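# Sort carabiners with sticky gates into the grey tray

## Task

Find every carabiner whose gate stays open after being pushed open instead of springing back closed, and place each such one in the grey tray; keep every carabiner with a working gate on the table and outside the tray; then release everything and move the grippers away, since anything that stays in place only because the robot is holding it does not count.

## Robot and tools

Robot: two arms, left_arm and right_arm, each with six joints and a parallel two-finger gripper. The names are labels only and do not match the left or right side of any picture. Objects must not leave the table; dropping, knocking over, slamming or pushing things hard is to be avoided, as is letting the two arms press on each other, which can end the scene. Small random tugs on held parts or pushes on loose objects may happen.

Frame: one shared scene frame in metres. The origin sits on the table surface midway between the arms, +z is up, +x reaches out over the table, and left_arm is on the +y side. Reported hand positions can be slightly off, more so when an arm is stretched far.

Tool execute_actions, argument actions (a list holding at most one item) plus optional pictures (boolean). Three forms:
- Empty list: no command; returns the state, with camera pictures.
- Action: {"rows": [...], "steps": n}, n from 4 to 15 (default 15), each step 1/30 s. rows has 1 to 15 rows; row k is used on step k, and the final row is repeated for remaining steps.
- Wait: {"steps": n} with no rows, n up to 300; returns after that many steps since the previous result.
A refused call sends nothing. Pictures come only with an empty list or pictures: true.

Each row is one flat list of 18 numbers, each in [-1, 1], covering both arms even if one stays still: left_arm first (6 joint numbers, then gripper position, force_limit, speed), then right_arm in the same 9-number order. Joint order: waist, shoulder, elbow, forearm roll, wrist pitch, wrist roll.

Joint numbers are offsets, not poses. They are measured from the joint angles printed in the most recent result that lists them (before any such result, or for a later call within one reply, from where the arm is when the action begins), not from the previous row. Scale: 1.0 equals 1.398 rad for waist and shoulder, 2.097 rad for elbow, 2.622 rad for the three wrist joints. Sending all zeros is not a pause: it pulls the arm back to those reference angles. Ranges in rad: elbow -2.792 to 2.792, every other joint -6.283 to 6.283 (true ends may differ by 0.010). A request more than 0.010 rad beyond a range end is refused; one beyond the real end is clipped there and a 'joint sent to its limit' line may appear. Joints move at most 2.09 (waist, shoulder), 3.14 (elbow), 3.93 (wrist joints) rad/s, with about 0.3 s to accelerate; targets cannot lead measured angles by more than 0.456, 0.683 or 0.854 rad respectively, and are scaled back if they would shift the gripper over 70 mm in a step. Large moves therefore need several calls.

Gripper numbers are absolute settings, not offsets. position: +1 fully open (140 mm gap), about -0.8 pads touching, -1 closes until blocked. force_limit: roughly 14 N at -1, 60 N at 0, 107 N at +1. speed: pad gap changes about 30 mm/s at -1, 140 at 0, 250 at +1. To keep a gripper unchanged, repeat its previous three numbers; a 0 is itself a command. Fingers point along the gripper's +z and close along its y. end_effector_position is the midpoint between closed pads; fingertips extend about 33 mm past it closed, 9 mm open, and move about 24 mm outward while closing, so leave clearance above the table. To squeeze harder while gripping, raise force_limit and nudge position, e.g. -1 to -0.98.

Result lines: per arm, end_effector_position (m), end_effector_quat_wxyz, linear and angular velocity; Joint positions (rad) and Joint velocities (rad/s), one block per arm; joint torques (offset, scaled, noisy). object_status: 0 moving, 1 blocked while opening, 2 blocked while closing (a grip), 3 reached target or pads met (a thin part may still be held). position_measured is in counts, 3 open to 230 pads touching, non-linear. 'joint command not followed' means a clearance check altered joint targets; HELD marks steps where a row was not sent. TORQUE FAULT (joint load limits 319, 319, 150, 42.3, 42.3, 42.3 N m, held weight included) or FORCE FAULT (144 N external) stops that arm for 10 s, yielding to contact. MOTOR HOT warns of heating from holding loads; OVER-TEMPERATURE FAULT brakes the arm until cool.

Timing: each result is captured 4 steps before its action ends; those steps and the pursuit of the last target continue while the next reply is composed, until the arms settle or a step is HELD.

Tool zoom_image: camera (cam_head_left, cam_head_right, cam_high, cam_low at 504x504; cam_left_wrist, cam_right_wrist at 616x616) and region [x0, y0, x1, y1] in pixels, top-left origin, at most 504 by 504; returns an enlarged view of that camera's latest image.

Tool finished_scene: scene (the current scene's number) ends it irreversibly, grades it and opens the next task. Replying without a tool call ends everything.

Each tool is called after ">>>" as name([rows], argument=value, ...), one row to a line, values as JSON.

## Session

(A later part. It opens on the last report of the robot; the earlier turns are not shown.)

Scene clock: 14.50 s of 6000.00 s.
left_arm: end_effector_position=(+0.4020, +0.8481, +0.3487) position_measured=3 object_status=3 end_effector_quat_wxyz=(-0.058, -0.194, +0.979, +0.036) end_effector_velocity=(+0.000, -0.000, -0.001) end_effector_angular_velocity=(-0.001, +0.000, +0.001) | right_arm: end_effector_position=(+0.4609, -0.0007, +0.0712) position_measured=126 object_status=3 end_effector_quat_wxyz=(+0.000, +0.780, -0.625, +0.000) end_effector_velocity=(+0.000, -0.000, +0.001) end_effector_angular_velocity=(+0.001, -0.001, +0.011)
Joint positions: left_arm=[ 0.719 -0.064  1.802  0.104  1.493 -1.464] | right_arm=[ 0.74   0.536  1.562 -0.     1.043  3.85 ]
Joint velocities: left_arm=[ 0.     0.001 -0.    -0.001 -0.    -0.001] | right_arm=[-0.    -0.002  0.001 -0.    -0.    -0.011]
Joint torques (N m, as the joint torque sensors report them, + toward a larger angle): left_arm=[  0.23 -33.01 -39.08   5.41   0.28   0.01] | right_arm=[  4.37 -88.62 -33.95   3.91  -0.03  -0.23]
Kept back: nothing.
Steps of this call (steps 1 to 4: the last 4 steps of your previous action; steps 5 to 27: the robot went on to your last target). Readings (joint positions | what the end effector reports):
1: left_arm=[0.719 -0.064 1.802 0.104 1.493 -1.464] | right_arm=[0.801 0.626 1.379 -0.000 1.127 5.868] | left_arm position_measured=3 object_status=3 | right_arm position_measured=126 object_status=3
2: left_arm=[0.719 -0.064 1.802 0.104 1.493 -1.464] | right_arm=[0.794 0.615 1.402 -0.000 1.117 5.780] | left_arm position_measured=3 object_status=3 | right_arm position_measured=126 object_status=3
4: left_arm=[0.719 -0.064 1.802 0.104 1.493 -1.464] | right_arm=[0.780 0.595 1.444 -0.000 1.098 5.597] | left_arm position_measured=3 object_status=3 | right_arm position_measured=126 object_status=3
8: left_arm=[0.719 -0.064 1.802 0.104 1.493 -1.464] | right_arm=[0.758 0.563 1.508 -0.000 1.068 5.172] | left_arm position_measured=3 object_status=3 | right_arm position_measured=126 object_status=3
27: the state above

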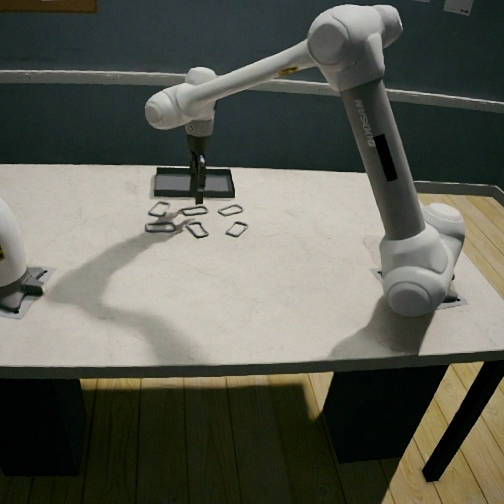

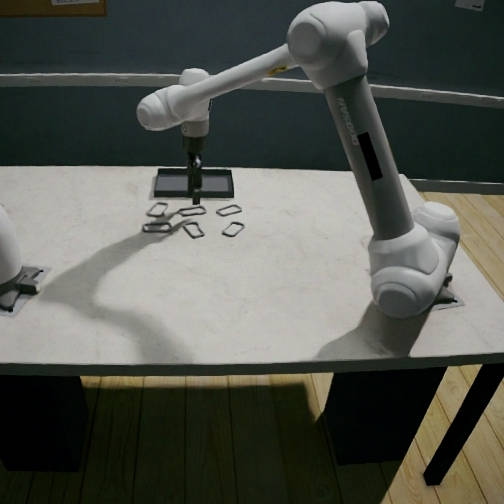

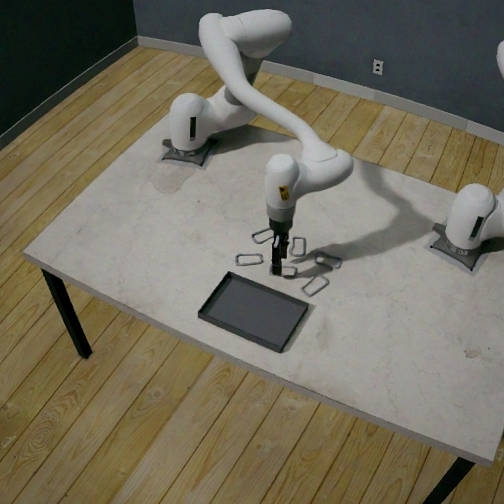

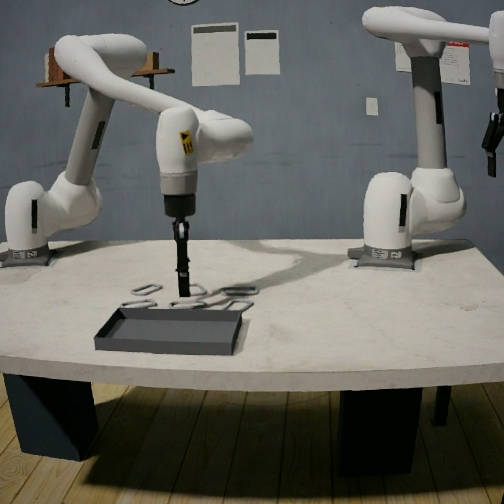

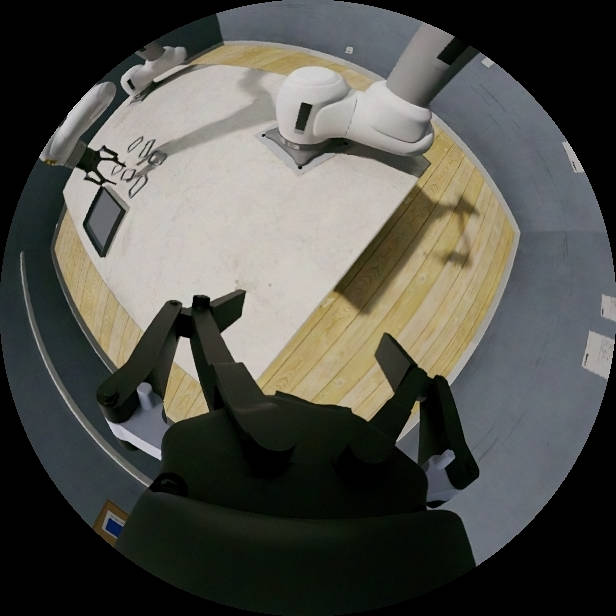

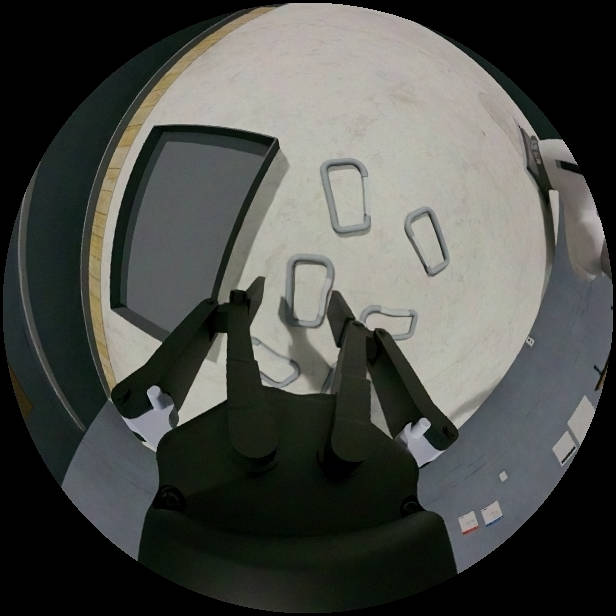

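>>> execute_actions([
  {"rows":[[0,0,0,0,0,0,1,0,0,0.0171,-0.0015,0.0017,0,-0.0005,-0.029,0.03,0,0.3],[0,0,0,0,0,0,1,0,0,0.0171,-0.0015,0.0017,0,-0.0005,-0.029,0.03,0,0.3],[0,0,0,0,0,0,1,0,0,0.0171,-0.0015,0.0017,0,-0.0005,-0.029,0.03,0,0.3],[0,0,0,0,0,0,1,0,0,0.0171,-0.0015,0.0017,0,-0.0005,-0.029,0.03,0,0.3],[0,0,0,0,0,0,1,0,0,0.0171,-0.0015,0.0017,0,-0.0005,-0.029,0.03,0,0.3],[0,0,0,0,0,0,1,0,0,0.0171,0.0165,0.0124,0,-0.0187,-0.029,0.03,0,0.3]],"steps":15},
])

>>> execute_actions([
  {"rows":[[0,0,0,0,0,0,1,0,0,0,0,0,0,0,0,-0.33,-0.3,0]],"steps":15},
], pictures=true)

>>> zoom_image(camera="cam_right_wrist", region=[200, 180, 420, 400])

>>> execute_actions([
  {"rows":[[0,0,0,0,0,0,1,0,0,0,0,0,0,0,0,0.03,0,0.3]],"steps":15},
], pictures=true)

>>> zoom_image(camera="cam_right_wrist", region=[200, 180, 420, 400])

Scene clock: 15.43 s of 6000.00 s.
left_arm: end_effector_position=(+0.4020, +0.8481, +0.3487) position_measured=3 object_status=3 end_effector_quat_wxyz=(-0.058, -0.194, +0.979, +0.036) end_effector_velocity=(+0.001, -0.001, -0.000) end_effector_angular_velocity=(+0.000, +0.000, +0.001) | right_arm: end_effector_position=(+0.4440, +0.0079, +0.0440) position_measured=126 object_status=3 end_effector_quat_wxyz=(+0.000, +0.810, -0.586, +0.000) end_effector_velocity=(-0.002, +0.003, -0.050) end_effector_angular_velocity=(+0.007, -0.005, +0.018)
Joint positions: left_arm=[ 0.719 -0.064  1.802  0.104  1.493 -1.464] | right_arm=[ 0.763  0.556  1.586 -0.     1.     3.775]
Joint velocities: left_arm=[-0.002  0.     0.    -0.     0.    -0.003] | right_arm=[ 0.005  0.042  0.035 -0.    -0.086 -0.013]
Joint torques (N m, as the joint torque sensors report them, + toward a larger angle): left_arm=[ -0.38 -32.86 -38.81   5.35   0.42   0.  ] | right_arm=[   1.7  -103.97  -37.15    4.39    0.2    -0.56]
Steps of this call (steps 1 to 17: the robot went on to your last target; steps 18 to 28: the first 11 steps of this action). Readings (joint positions | what the end effector reports):
18: left_arm=[0.719 -0.064 1.802 0.104 1.493 -1.464] | right_arm=[0.740 0.536 1.562 -0.000 1.043 3.849] | left_arm position_measured=3 object_status=3 | right_arm position_measured=126 object_status=3
19: left_arm=[0.719 -0.064 1.802 0.104 1.493 -1.464] | right_arm=[0.741 0.536 1.563 -0.000 1.043 3.842] | left_arm position_measured=3 object_status=3 | right_arm position_measured=126 object_status=3
21: left_arm=[0.719 -0.064 1.802 0.104 1.493 -1.464] | right_arm=[0.753 0.535 1.565 -0.000 1.043 3.805] | left_arm position_measured=3 object_status=3 | right_arm position_measured=126 object_status=3
25: left_arm=[0.719 -0.064 1.802 0.104 1.493 -1.464] | right_arm=[0.762 0.544 1.575 -0.000 1.022 3.778] | left_arm position_measured=3 object_status=3 | right_arm position_measured=126 object_status=3
28: the state above

Scene clock: 15.93 s of 6000.00 s.
left_arm: end_effector_position=(+0.4020, +0.8481, +0.3487) position_measured=3 object_status=3 end_effector_quat_wxyz=(-0.058, -0.194, +0.979, +0.036) end_effector_velocity=(-0.001, +0.001, -0.000) end_effector_angular_velocity=(-0.001, -0.000, +0.003) | right_arm: end_effector_position=(+0.4438, +0.0080, +0.0409) position_measured=171 object_status=0 end_effector_quat_wxyz=(+0.000, +0.811, -0.586, +0.000) end_effector_velocity=(-0.000, -0.000, +0.001) end_effector_angular_velocity=(+0.001, -0.000, +0.000)
Joint positions: left_arm=[ 0.719 -0.064  1.802  0.104  1.493 -1.464] | right_arm=[ 0.763  0.559  1.588 -0.     0.995  3.774]
Joint velocities: left_arm=[ 0.003  0.     0.    -0.001 -0.     0.   ] | right_arm=[ 0.    -0.002  0.     0.     0.001 -0.   ]
Joint torques (N m, as the joint torque sensors report them, + toward a larger angle): left_arm=[ -0.34 -31.62 -39.05   5.39   0.38   0.09] | right_arm=[  3.48 -86.74 -28.54   3.58   0.32  -0.25]
Steps of this call (steps 1 to 4: the last 4 steps of your previous action; steps 5 to 15: the first 11 steps of this action, its rows measured from where the robot was after step 4). Readings (joint positions | what the end effector reports):
4: left_arm=[0.719 -0.064 1.802 0.104 1.493 -1.464] | right_arm=[0.763 0.559 1.588 -0.000 0.995 3.774] | left_arm position_measured=3 object_status=3 | right_arm position_measured=126 object_status=3
5: left_arm=[0.719 -0.064 1.802 0.104 1.493 -1.464] | right_arm=[0.763 0.559 1.588 -0.000 0.995 3.774] | left_arm position_measured=3 object_status=3 | right_arm position_measured=126 object_status=0
6: left_arm=[0.719 -0.064 1.802 0.104 1.493 -1.464] | right_arm=[0.763 0.559 1.588 -0.000 0.995 3.774] | left_arm position_measured=3 object_status=3 | right_arm position_measured=128 object_status=0
8: left_arm=[0.719 -0.064 1.802 0.104 1.493 -1.464] | right_arm=[0.763 0.559 1.588 -0.000 0.995 3.774] | left_arm position_measured=3 object_status=3 | right_arm position_measured=143 object_status=0
12: left_arm=[0.719 -0.064 1.802 0.104 1.493 -1.464] | right_arm=[0.763 0.559 1.588 -0.000 0.995 3.774] | left_arm position_measured=3 object_status=3 | right_arm position_measured=171 object_status=0
15: the state above

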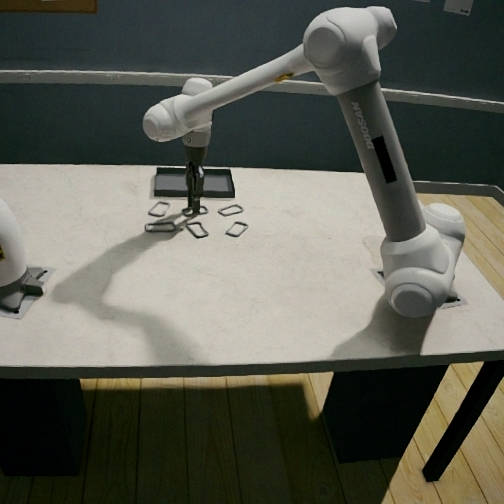

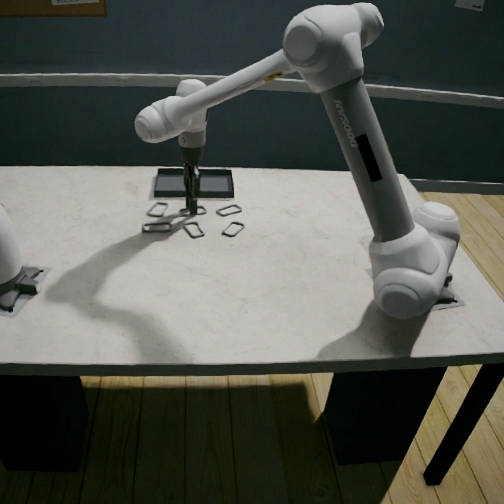

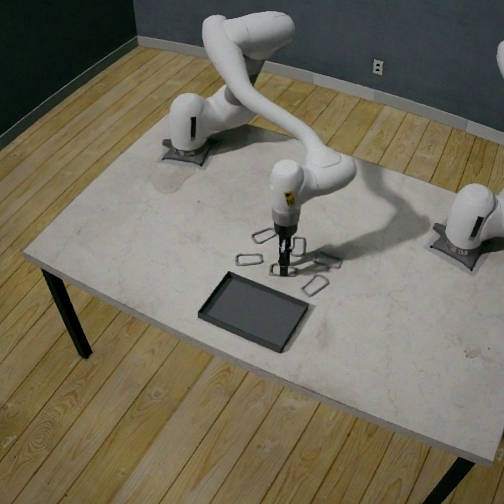

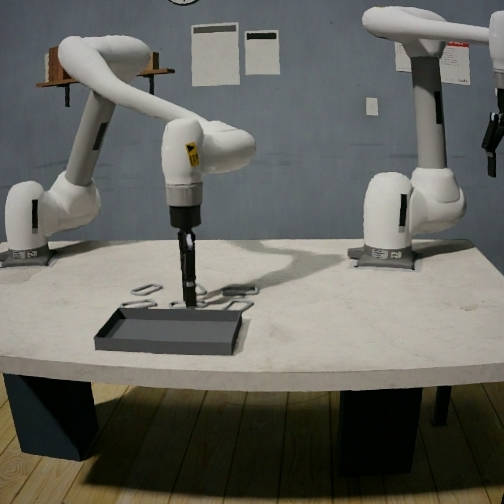

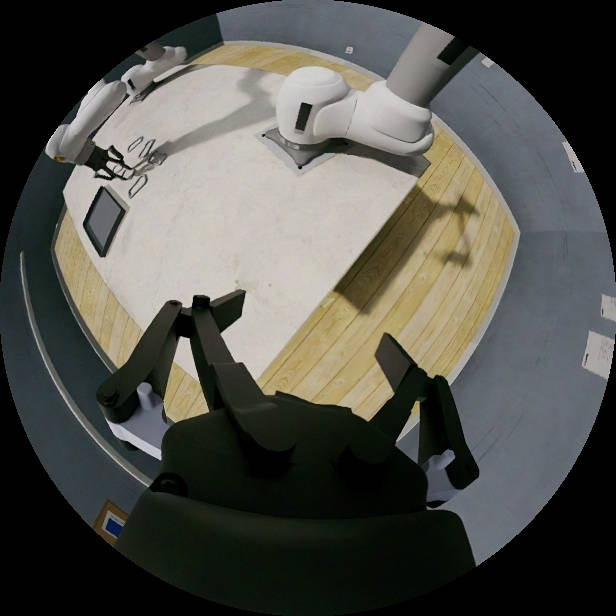

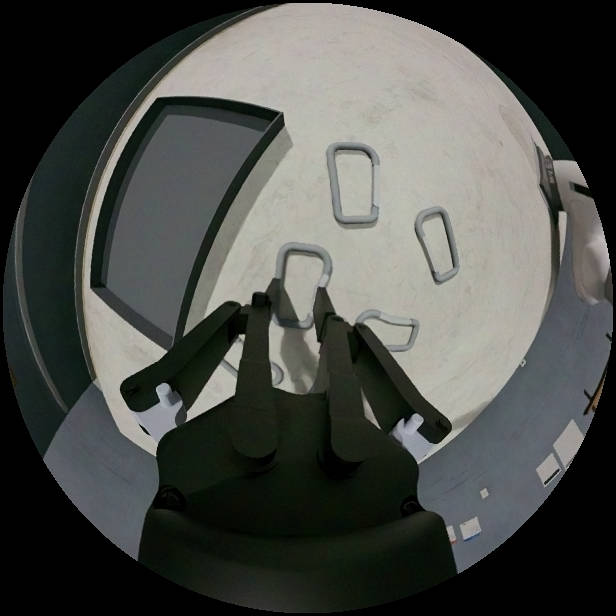

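Region (200, 180, 420, 400) of cam_right_wrist's 616x616 image, scaled by 2.291, with more detail than that image has.

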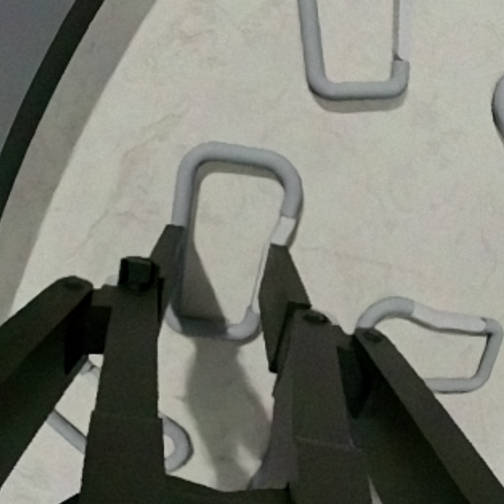

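Scene clock: 16.43 s of 6000.00 s.
left_arm: end_effector_position=(+0.4020, +0.8481, +0.3487) position_measured=3 object_status=3 end_effector_quat_wxyz=(-0.058, -0.194, +0.979, +0.036) end_effector_velocity=(-0.001, +0.001, +0.000) end_effector_angular_velocity=(+0.000, -0.001, +0.001) | right_arm: end_effector_position=(+0.4438, +0.0080, +0.0410) position_measured=126 object_status=0 end_effector_quat_wxyz=(+0.000, +0.811, -0.586, +0.000) end_effector_velocity=(+0.000, -0.000, +0.000) end_effector_angular_velocity=(+0.001, -0.000, -0.000)
Joint positions: left_arm=[ 0.719 -0.064  1.802  0.104  1.493 -1.464] | right_arm=[ 0.763  0.559  1.588 -0.     0.995  3.774]
Joint velocities: left_arm=[ 0.002 -0.001 -0.    -0.     0.     0.001] | right_arm=[-0.    -0.001  0.     0.    -0.    -0.   ]
Joint torques (N m, as the joint torque sensors report them, + toward a larger angle): left_arm=[ -0.37 -32.51 -38.67   5.53   0.35   0.02] | right_arm=[  2.7  -92.41 -32.57   3.84   0.13  -0.15]
Steps of this call (steps 1 to 4: the last 4 steps of your previous action; steps 5 to 15: the first 11 steps of this action, its rows measured from where the robot was after step 4). Readings (joint positions | what the end effector reports):
4: left_arm=[0.719 -0.064 1.802 0.104 1.493 -1.464] | right_arm=[0.763 0.559 1.588 -0.000 0.995 3.774] | left_arm position_measured=3 object_status=3 | right_arm position_measured=171 object_status=3
5: left_arm=[0.719 -0.064 1.802 0.104 1.493 -1.464] | right_arm=[0.763 0.559 1.588 -0.000 0.995 3.774] | left_arm position_measured=3 object_status=3 | right_arm position_measured=171 object_status=0
6: left_arm=[0.719 -0.064 1.802 0.104 1.493 -1.464] | right_arm=[0.763 0.559 1.588 -0.000 0.995 3.774] | left_arm position_measured=3 object_status=3 | right_arm position_measured=168 object_status=0
8: left_arm=[0.719 -0.064 1.802 0.104 1.493 -1.464] | right_arm=[0.763 0.559 1.588 -0.000 0.995 3.774] | left_arm position_measured=3 object_status=3 | right_arm position_measured=149 object_status=0
12: left_arm=[0.719 -0.064 1.802 0.104 1.493 -1.464] | right_arm=[0.763 0.559 1.588 -0.000 0.995 3.774] | left_arm position_measured=3 object_status=3 | right_arm position_measured=126 object_status=0
15: the state above

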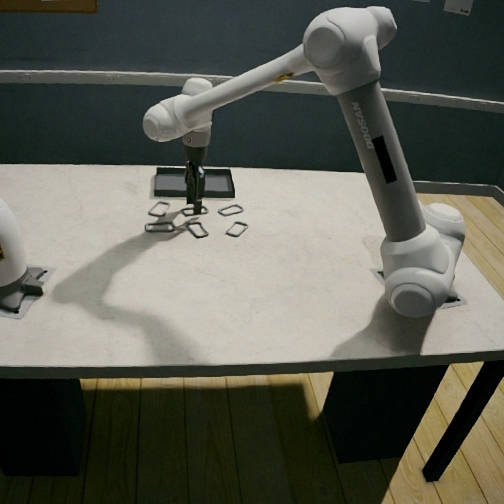

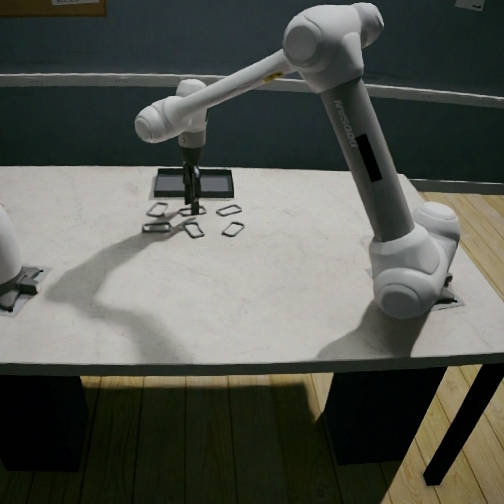

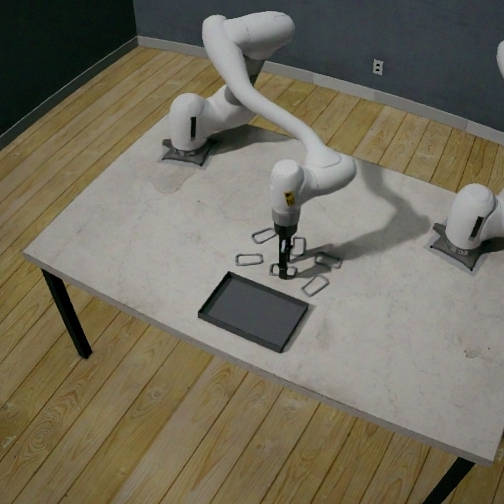

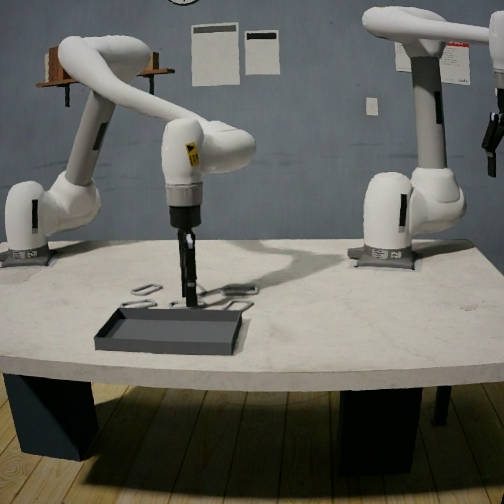

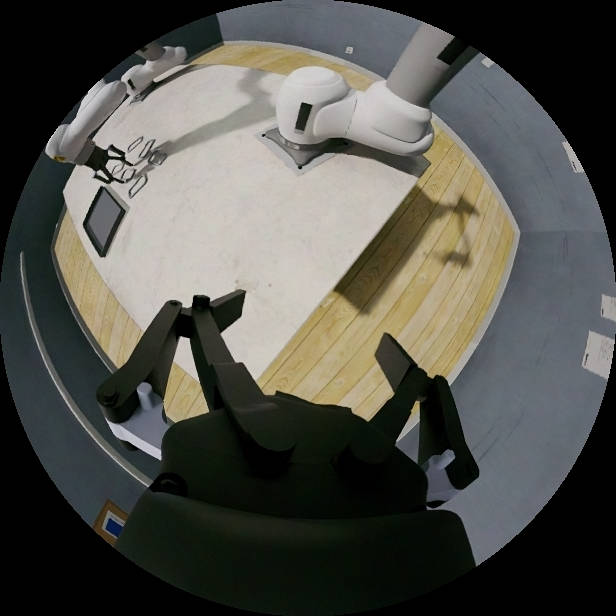

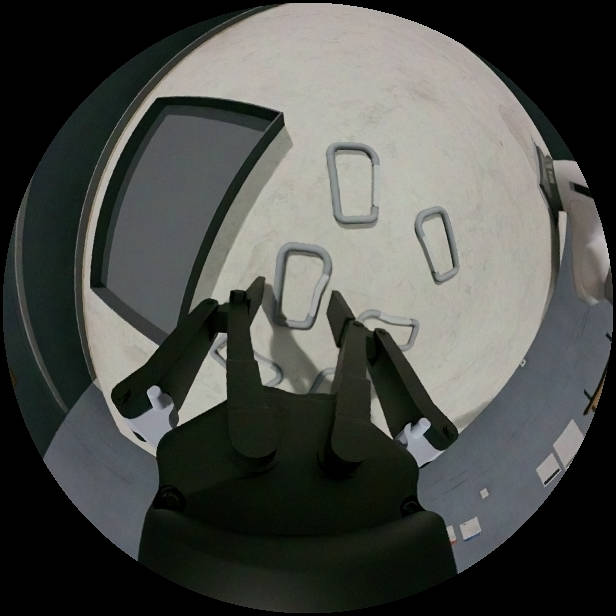

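Region (200, 180, 420, 400) of cam_right_wrist's 616x616 image, scaled by 2.291, with more detail than that image has.

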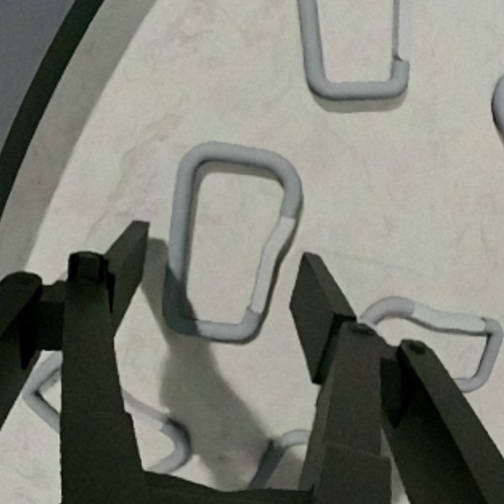

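>>> execute_actions([
  {"rows":[[0,0,0,0,0,0,1,0,0,0,0.0016,0.001,0,-0.0016,0,0.03,0,0.3]],"steps":10},
])

>>> execute_actions([
  {"rows":[[0,0,0,0,0,0,1,0,0,0,0,0,0,0,0,-0.33,-0.3,0]],"steps":15},
], pictures=true)

>>> zoom_image(camera="cam_right_wrist", region=[200, 180, 420, 400])

>>> execute_actions([
  {"rows":[[0,0,0,0,0,0,1,0,0,0,0,0,0,0,0,0.03,0,0.3]],"steps":15},
], pictures=true)

>>> zoom_image(camera="cam_right_wrist", region=[200, 180, 420, 400])

Scene clock: 16.90 s of 6000.00 s.
left_arm: end_effector_position=(+0.4020, +0.8481, +0.3487) position_measured=3 object_status=3 end_effector_quat_wxyz=(-0.058, -0.194, +0.979, +0.036) end_effector_velocity=(-0.001, +0.001, +0.000) end_effector_angular_velocity=(+0.001, -0.000, +0.004) | right_arm: end_effector_position=(+0.4437, +0.0079, +0.0387) position_measured=126 object_status=3 end_effector_quat_wxyz=(+0.000, +0.811, -0.586, +0.000) end_effector_velocity=(-0.001, -0.001, -0.007) end_effector_angular_velocity=(-0.003, +0.002, +0.000)
Joint positions: left_arm=[ 0.719 -0.064  1.802  0.104  1.493 -1.464] | right_arm=[ 0.763  0.561  1.59  -0.     0.992  3.774]
Joint velocities: left_arm=[ 0.002 -0.001 -0.     0.001  0.    -0.002] | right_arm=[ 0.     0.006  0.005 -0.    -0.008 -0.   ]
Joint torques (N m, as the joint torque sensors report them, + toward a larger angle): left_arm=[ -0.16 -32.42 -39.47   5.37   0.31  -0.08] | right_arm=[  3.91 -90.94 -34.83   3.74   0.11  -0.36]
Steps of this call (steps 1 to 4: the last 4 steps of your previous action; steps 5 to 8: the robot went on to your last target; steps 9 to 14: the first 6 steps of this action). Readings (joint positions | what the end effector reports):
9: left_arm=[0.719 -0.064 1.802 0.104 1.493 -1.464] | right_arm=[0.763 0.559 1.588 -0.000 0.995 3.774] | left_arm position_measured=3 object_status=3 | right_arm position_measured=126 object_status=3
10: left_arm=[0.719 -0.064 1.802 0.104 1.493 -1.464] | right_arm=[0.763 0.559 1.588 -0.000 0.994 3.774] | left_arm position_measured=3 object_status=3 | right_arm position_measured=126 object_status=3
12: left_arm=[0.719 -0.064 1.802 0.104 1.493 -1.464] | right_arm=[0.763 0.560 1.589 -0.000 0.992 3.774] | left_arm position_measured=3 object_status=3 | right_arm position_measured=126 object_status=3
14: the state above

Scene clock: 17.40 s of 6000.00 s.
left_arm: end_effector_position=(+0.4020, +0.8481, +0.3487) position_measured=3 object_status=3 end_effector_quat_wxyz=(-0.058, -0.194, +0.979, +0.036) end_effector_velocity=(+0.001, -0.001, -0.000) end_effector_angular_velocity=(+0.000, +0.000, -0.003) | right_arm: end_effector_position=(+0.4437, +0.0080, +0.0384) position_measured=171 object_status=0 end_effector_quat_wxyz=(+0.000, +0.811, -0.586, +0.000) end_effector_velocity=(+0.000, -0.001, -0.001) end_effector_angular_velocity=(-0.002, +0.000, +0.001)
Joint positions: left_arm=[ 0.719 -0.064  1.802  0.104  1.493 -1.464] | right_arm=[ 0.763  0.561  1.59  -0.     0.991  3.774]
Joint velocities: left_arm=[-0.003  0.     0.     0.    -0.     0.001] | right_arm=[-0.     0.001  0.001 -0.001  0.    -0.001]
Joint torques (N m, as the joint torque sensors report them, + toward a larger angle): left_arm=[ -0.66 -32.56 -38.92   5.44   0.44   0.05] | right_arm=[  7.09 -58.13 -12.76   5.89   1.13  -0.18]
Steps of this call (steps 1 to 4: the last 4 steps of your previous action; steps 5 to 15: the first 11 steps of this action, its rows measured from where the robot was after step 4). Readings (joint positions | what the end effector reports):
4: left_arm=[0.719 -0.064 1.802 0.104 1.493 -1.464] | right_arm=[0.763 0.561 1.590 -0.000 0.991 3.774] | left_arm position_measured=3 object_status=3 | right_arm position_measured=126 object_status=3
5: left_arm=[0.719 -0.064 1.802 0.104 1.493 -1.464] | right_arm=[0.763 0.561 1.590 -0.000 0.991 3.774] | left_arm position_measured=3 object_status=3 | right_arm position_measured=126 object_status=0
6: left_arm=[0.719 -0.064 1.802 0.104 1.493 -1.464] | right_arm=[0.763 0.561 1.590 -0.000 0.991 3.774] | left_arm position_measured=3 object_status=3 | right_arm position_measured=128 object_status=0
8: left_arm=[0.719 -0.064 1.802 0.104 1.493 -1.464] | right_arm=[0.763 0.561 1.590 -0.000 0.991 3.774] | left_arm position_measured=3 object_status=3 | right_arm position_measured=143 object_status=0
12: left_arm=[0.719 -0.064 1.802 0.104 1.493 -1.464] | right_arm=[0.763 0.561 1.590 -0.000 0.991 3.774] | left_arm position_measured=3 object_status=3 | right_arm position_measured=171 object_status=0
15: the state above

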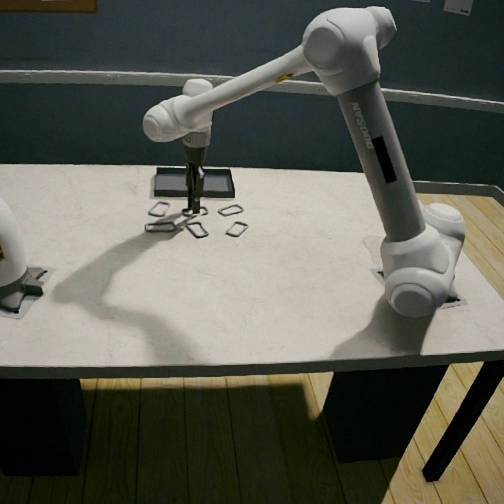

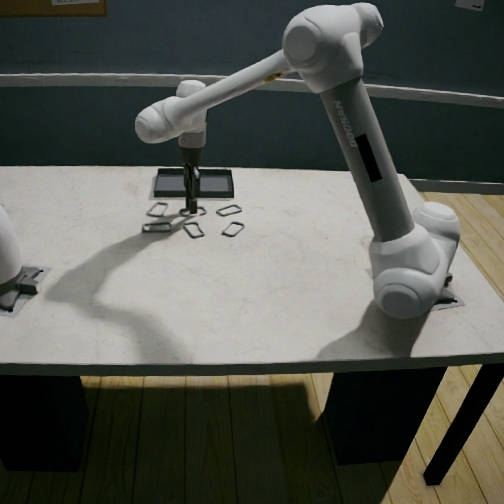

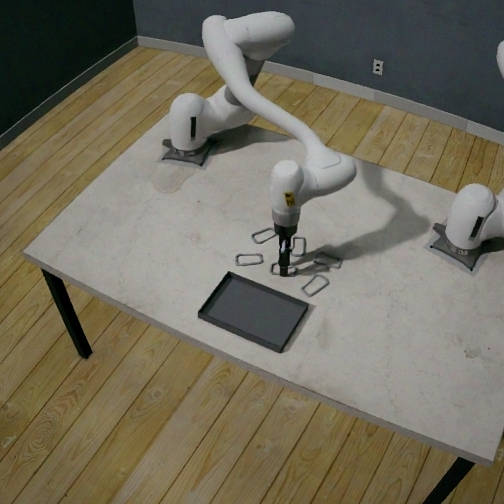

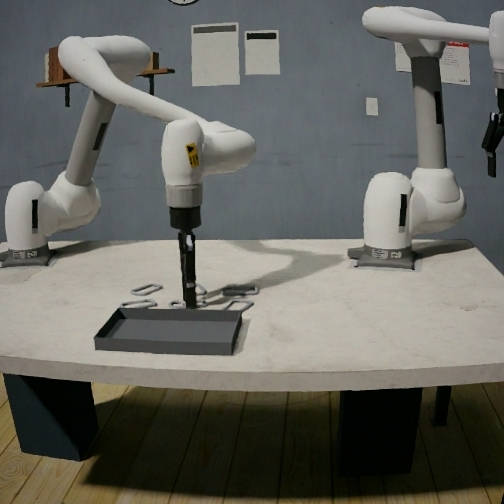

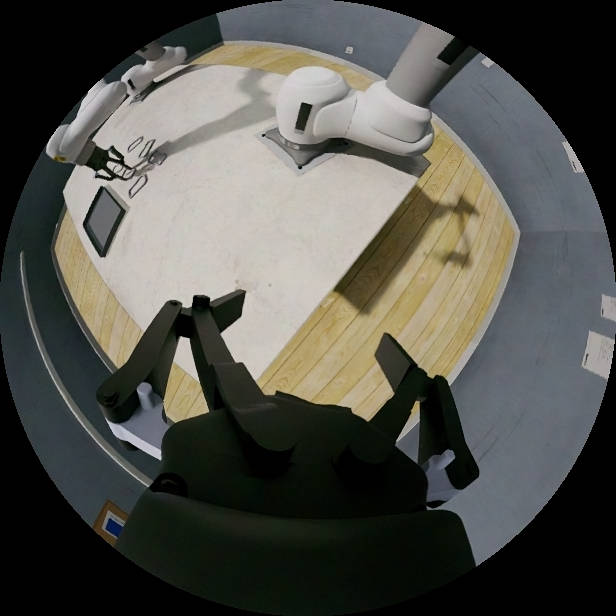

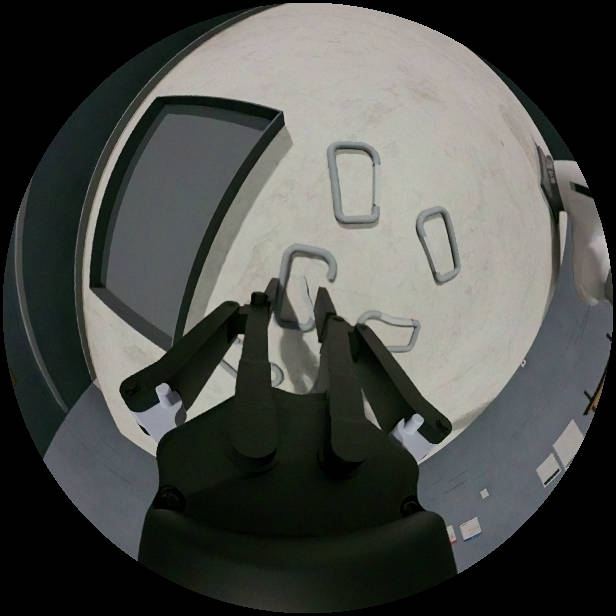

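Region (200, 180, 420, 400) of cam_right_wrist's 616x616 image, scaled by 2.291, with more detail than that image has.

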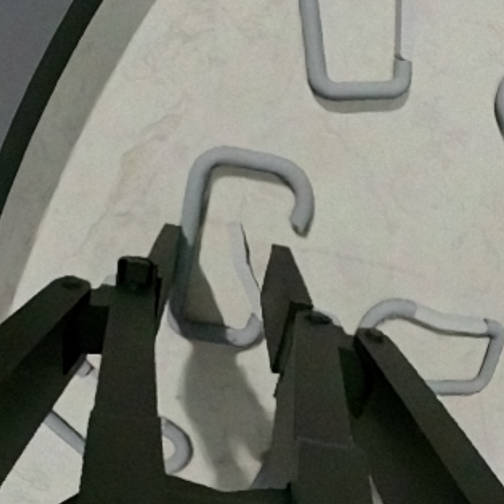

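Scene clock: 17.90 s of 6000.00 s.
left_arm: end_effector_position=(+0.4020, +0.8481, +0.3487) position_measured=3 object_status=3 end_effector_quat_wxyz=(-0.058, -0.194, +0.979, +0.036) end_effector_velocity=(-0.000, +0.000, +0.000) end_effector_angular_velocity=(+0.001, -0.000, -0.001) | right_arm: end_effector_position=(+0.4437, +0.0080, +0.0383) position_measured=126 object_status=0 end_effector_quat_wxyz=(+0.000, +0.811, -0.586, +0.000) end_effector_velocity=(+0.000, +0.001, +0.001) end_effector_angular_velocity=(+0.002, -0.001, -0.000)
Joint positions: left_arm=[ 0.719 -0.064  1.802  0.104  1.493 -1.464] | right_arm=[ 0.763  0.561  1.59  -0.     0.991  3.774]
Joint velocities: left_arm=[ 0.    -0.001  0.     0.    -0.     0.001] | right_arm=[ 0.    -0.001 -0.001  0.     0.     0.   ]
Joint torques (N m, as the joint torque sensors report them, + toward a larger angle): left_arm=[  0.27 -32.57 -39.29   5.42   0.27  -0.03] | right_arm=[  3.04 -91.66 -33.17   3.81  -0.49  -0.29]
Steps of this call (steps 1 to 4: the last 4 steps of your previous action; steps 5 to 15: the first 11 steps of this action, its rows measured from where the robot was after step 4). Readings (joint positions | what the end effector reports):
4: left_arm=[0.719 -0.064 1.802 0.104 1.493 -1.464] | right_arm=[0.763 0.561 1.590 -0.000 0.991 3.774] | left_arm position_measured=3 object_status=3 | right_arm position_measured=171 object_status=3
5: left_arm=[0.719 -0.064 1.802 0.104 1.493 -1.464] | right_arm=[0.763 0.561 1.590 -0.000 0.991 3.774] | left_arm position_measured=3 object_status=3 | right_arm position_measured=171 object_status=0
6: left_arm=[0.719 -0.064 1.802 0.104 1.493 -1.464] | right_arm=[0.763 0.561 1.590 -0.000 0.991 3.774] | left_arm position_measured=3 object_status=3 | right_arm position_measured=168 object_status=0
8: left_arm=[0.719 -0.064 1.802 0.104 1.493 -1.464] | right_arm=[0.763 0.561 1.590 -0.000 0.991 3.774] | left_arm position_measured=3 object_status=3 | right_arm position_measured=149 object_status=0
12: left_arm=[0.719 -0.064 1.802 0.104 1.493 -1.464] | right_arm=[0.763 0.561 1.590 -0.000 0.991 3.774] | left_arm position_measured=3 object_status=3 | right_arm position_measured=126 object_status=0
15: the state above

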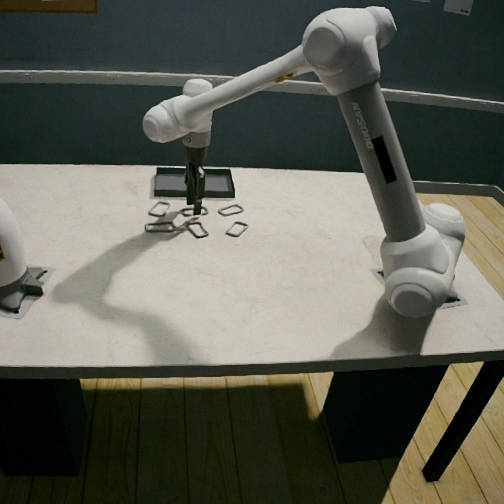

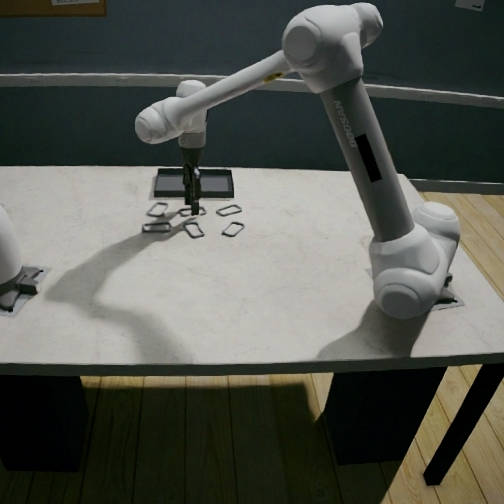

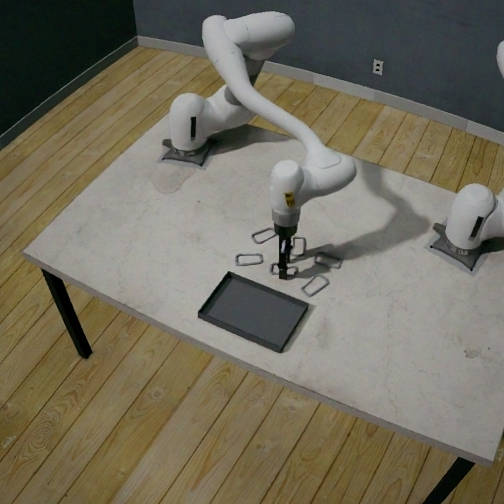

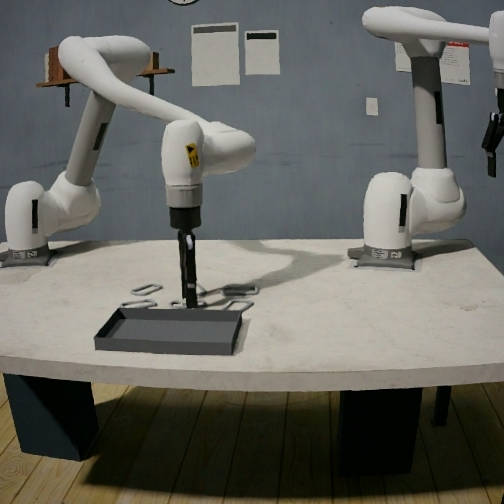

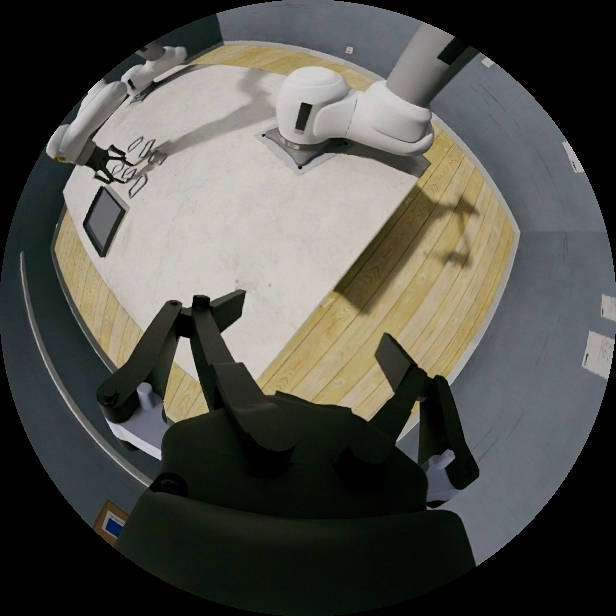

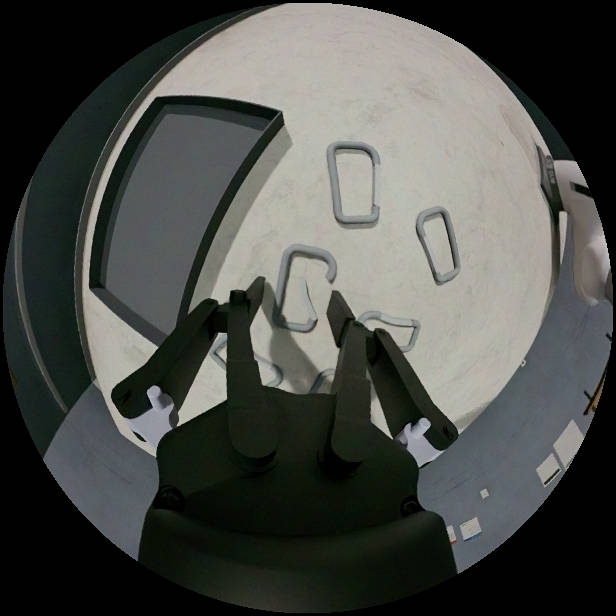

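Region (200, 180, 420, 400) of cam_right_wrist's 616x616 image, scaled by 2.291, with more detail than that image has.

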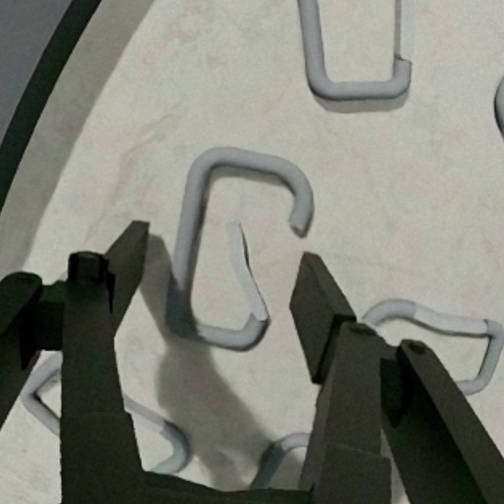

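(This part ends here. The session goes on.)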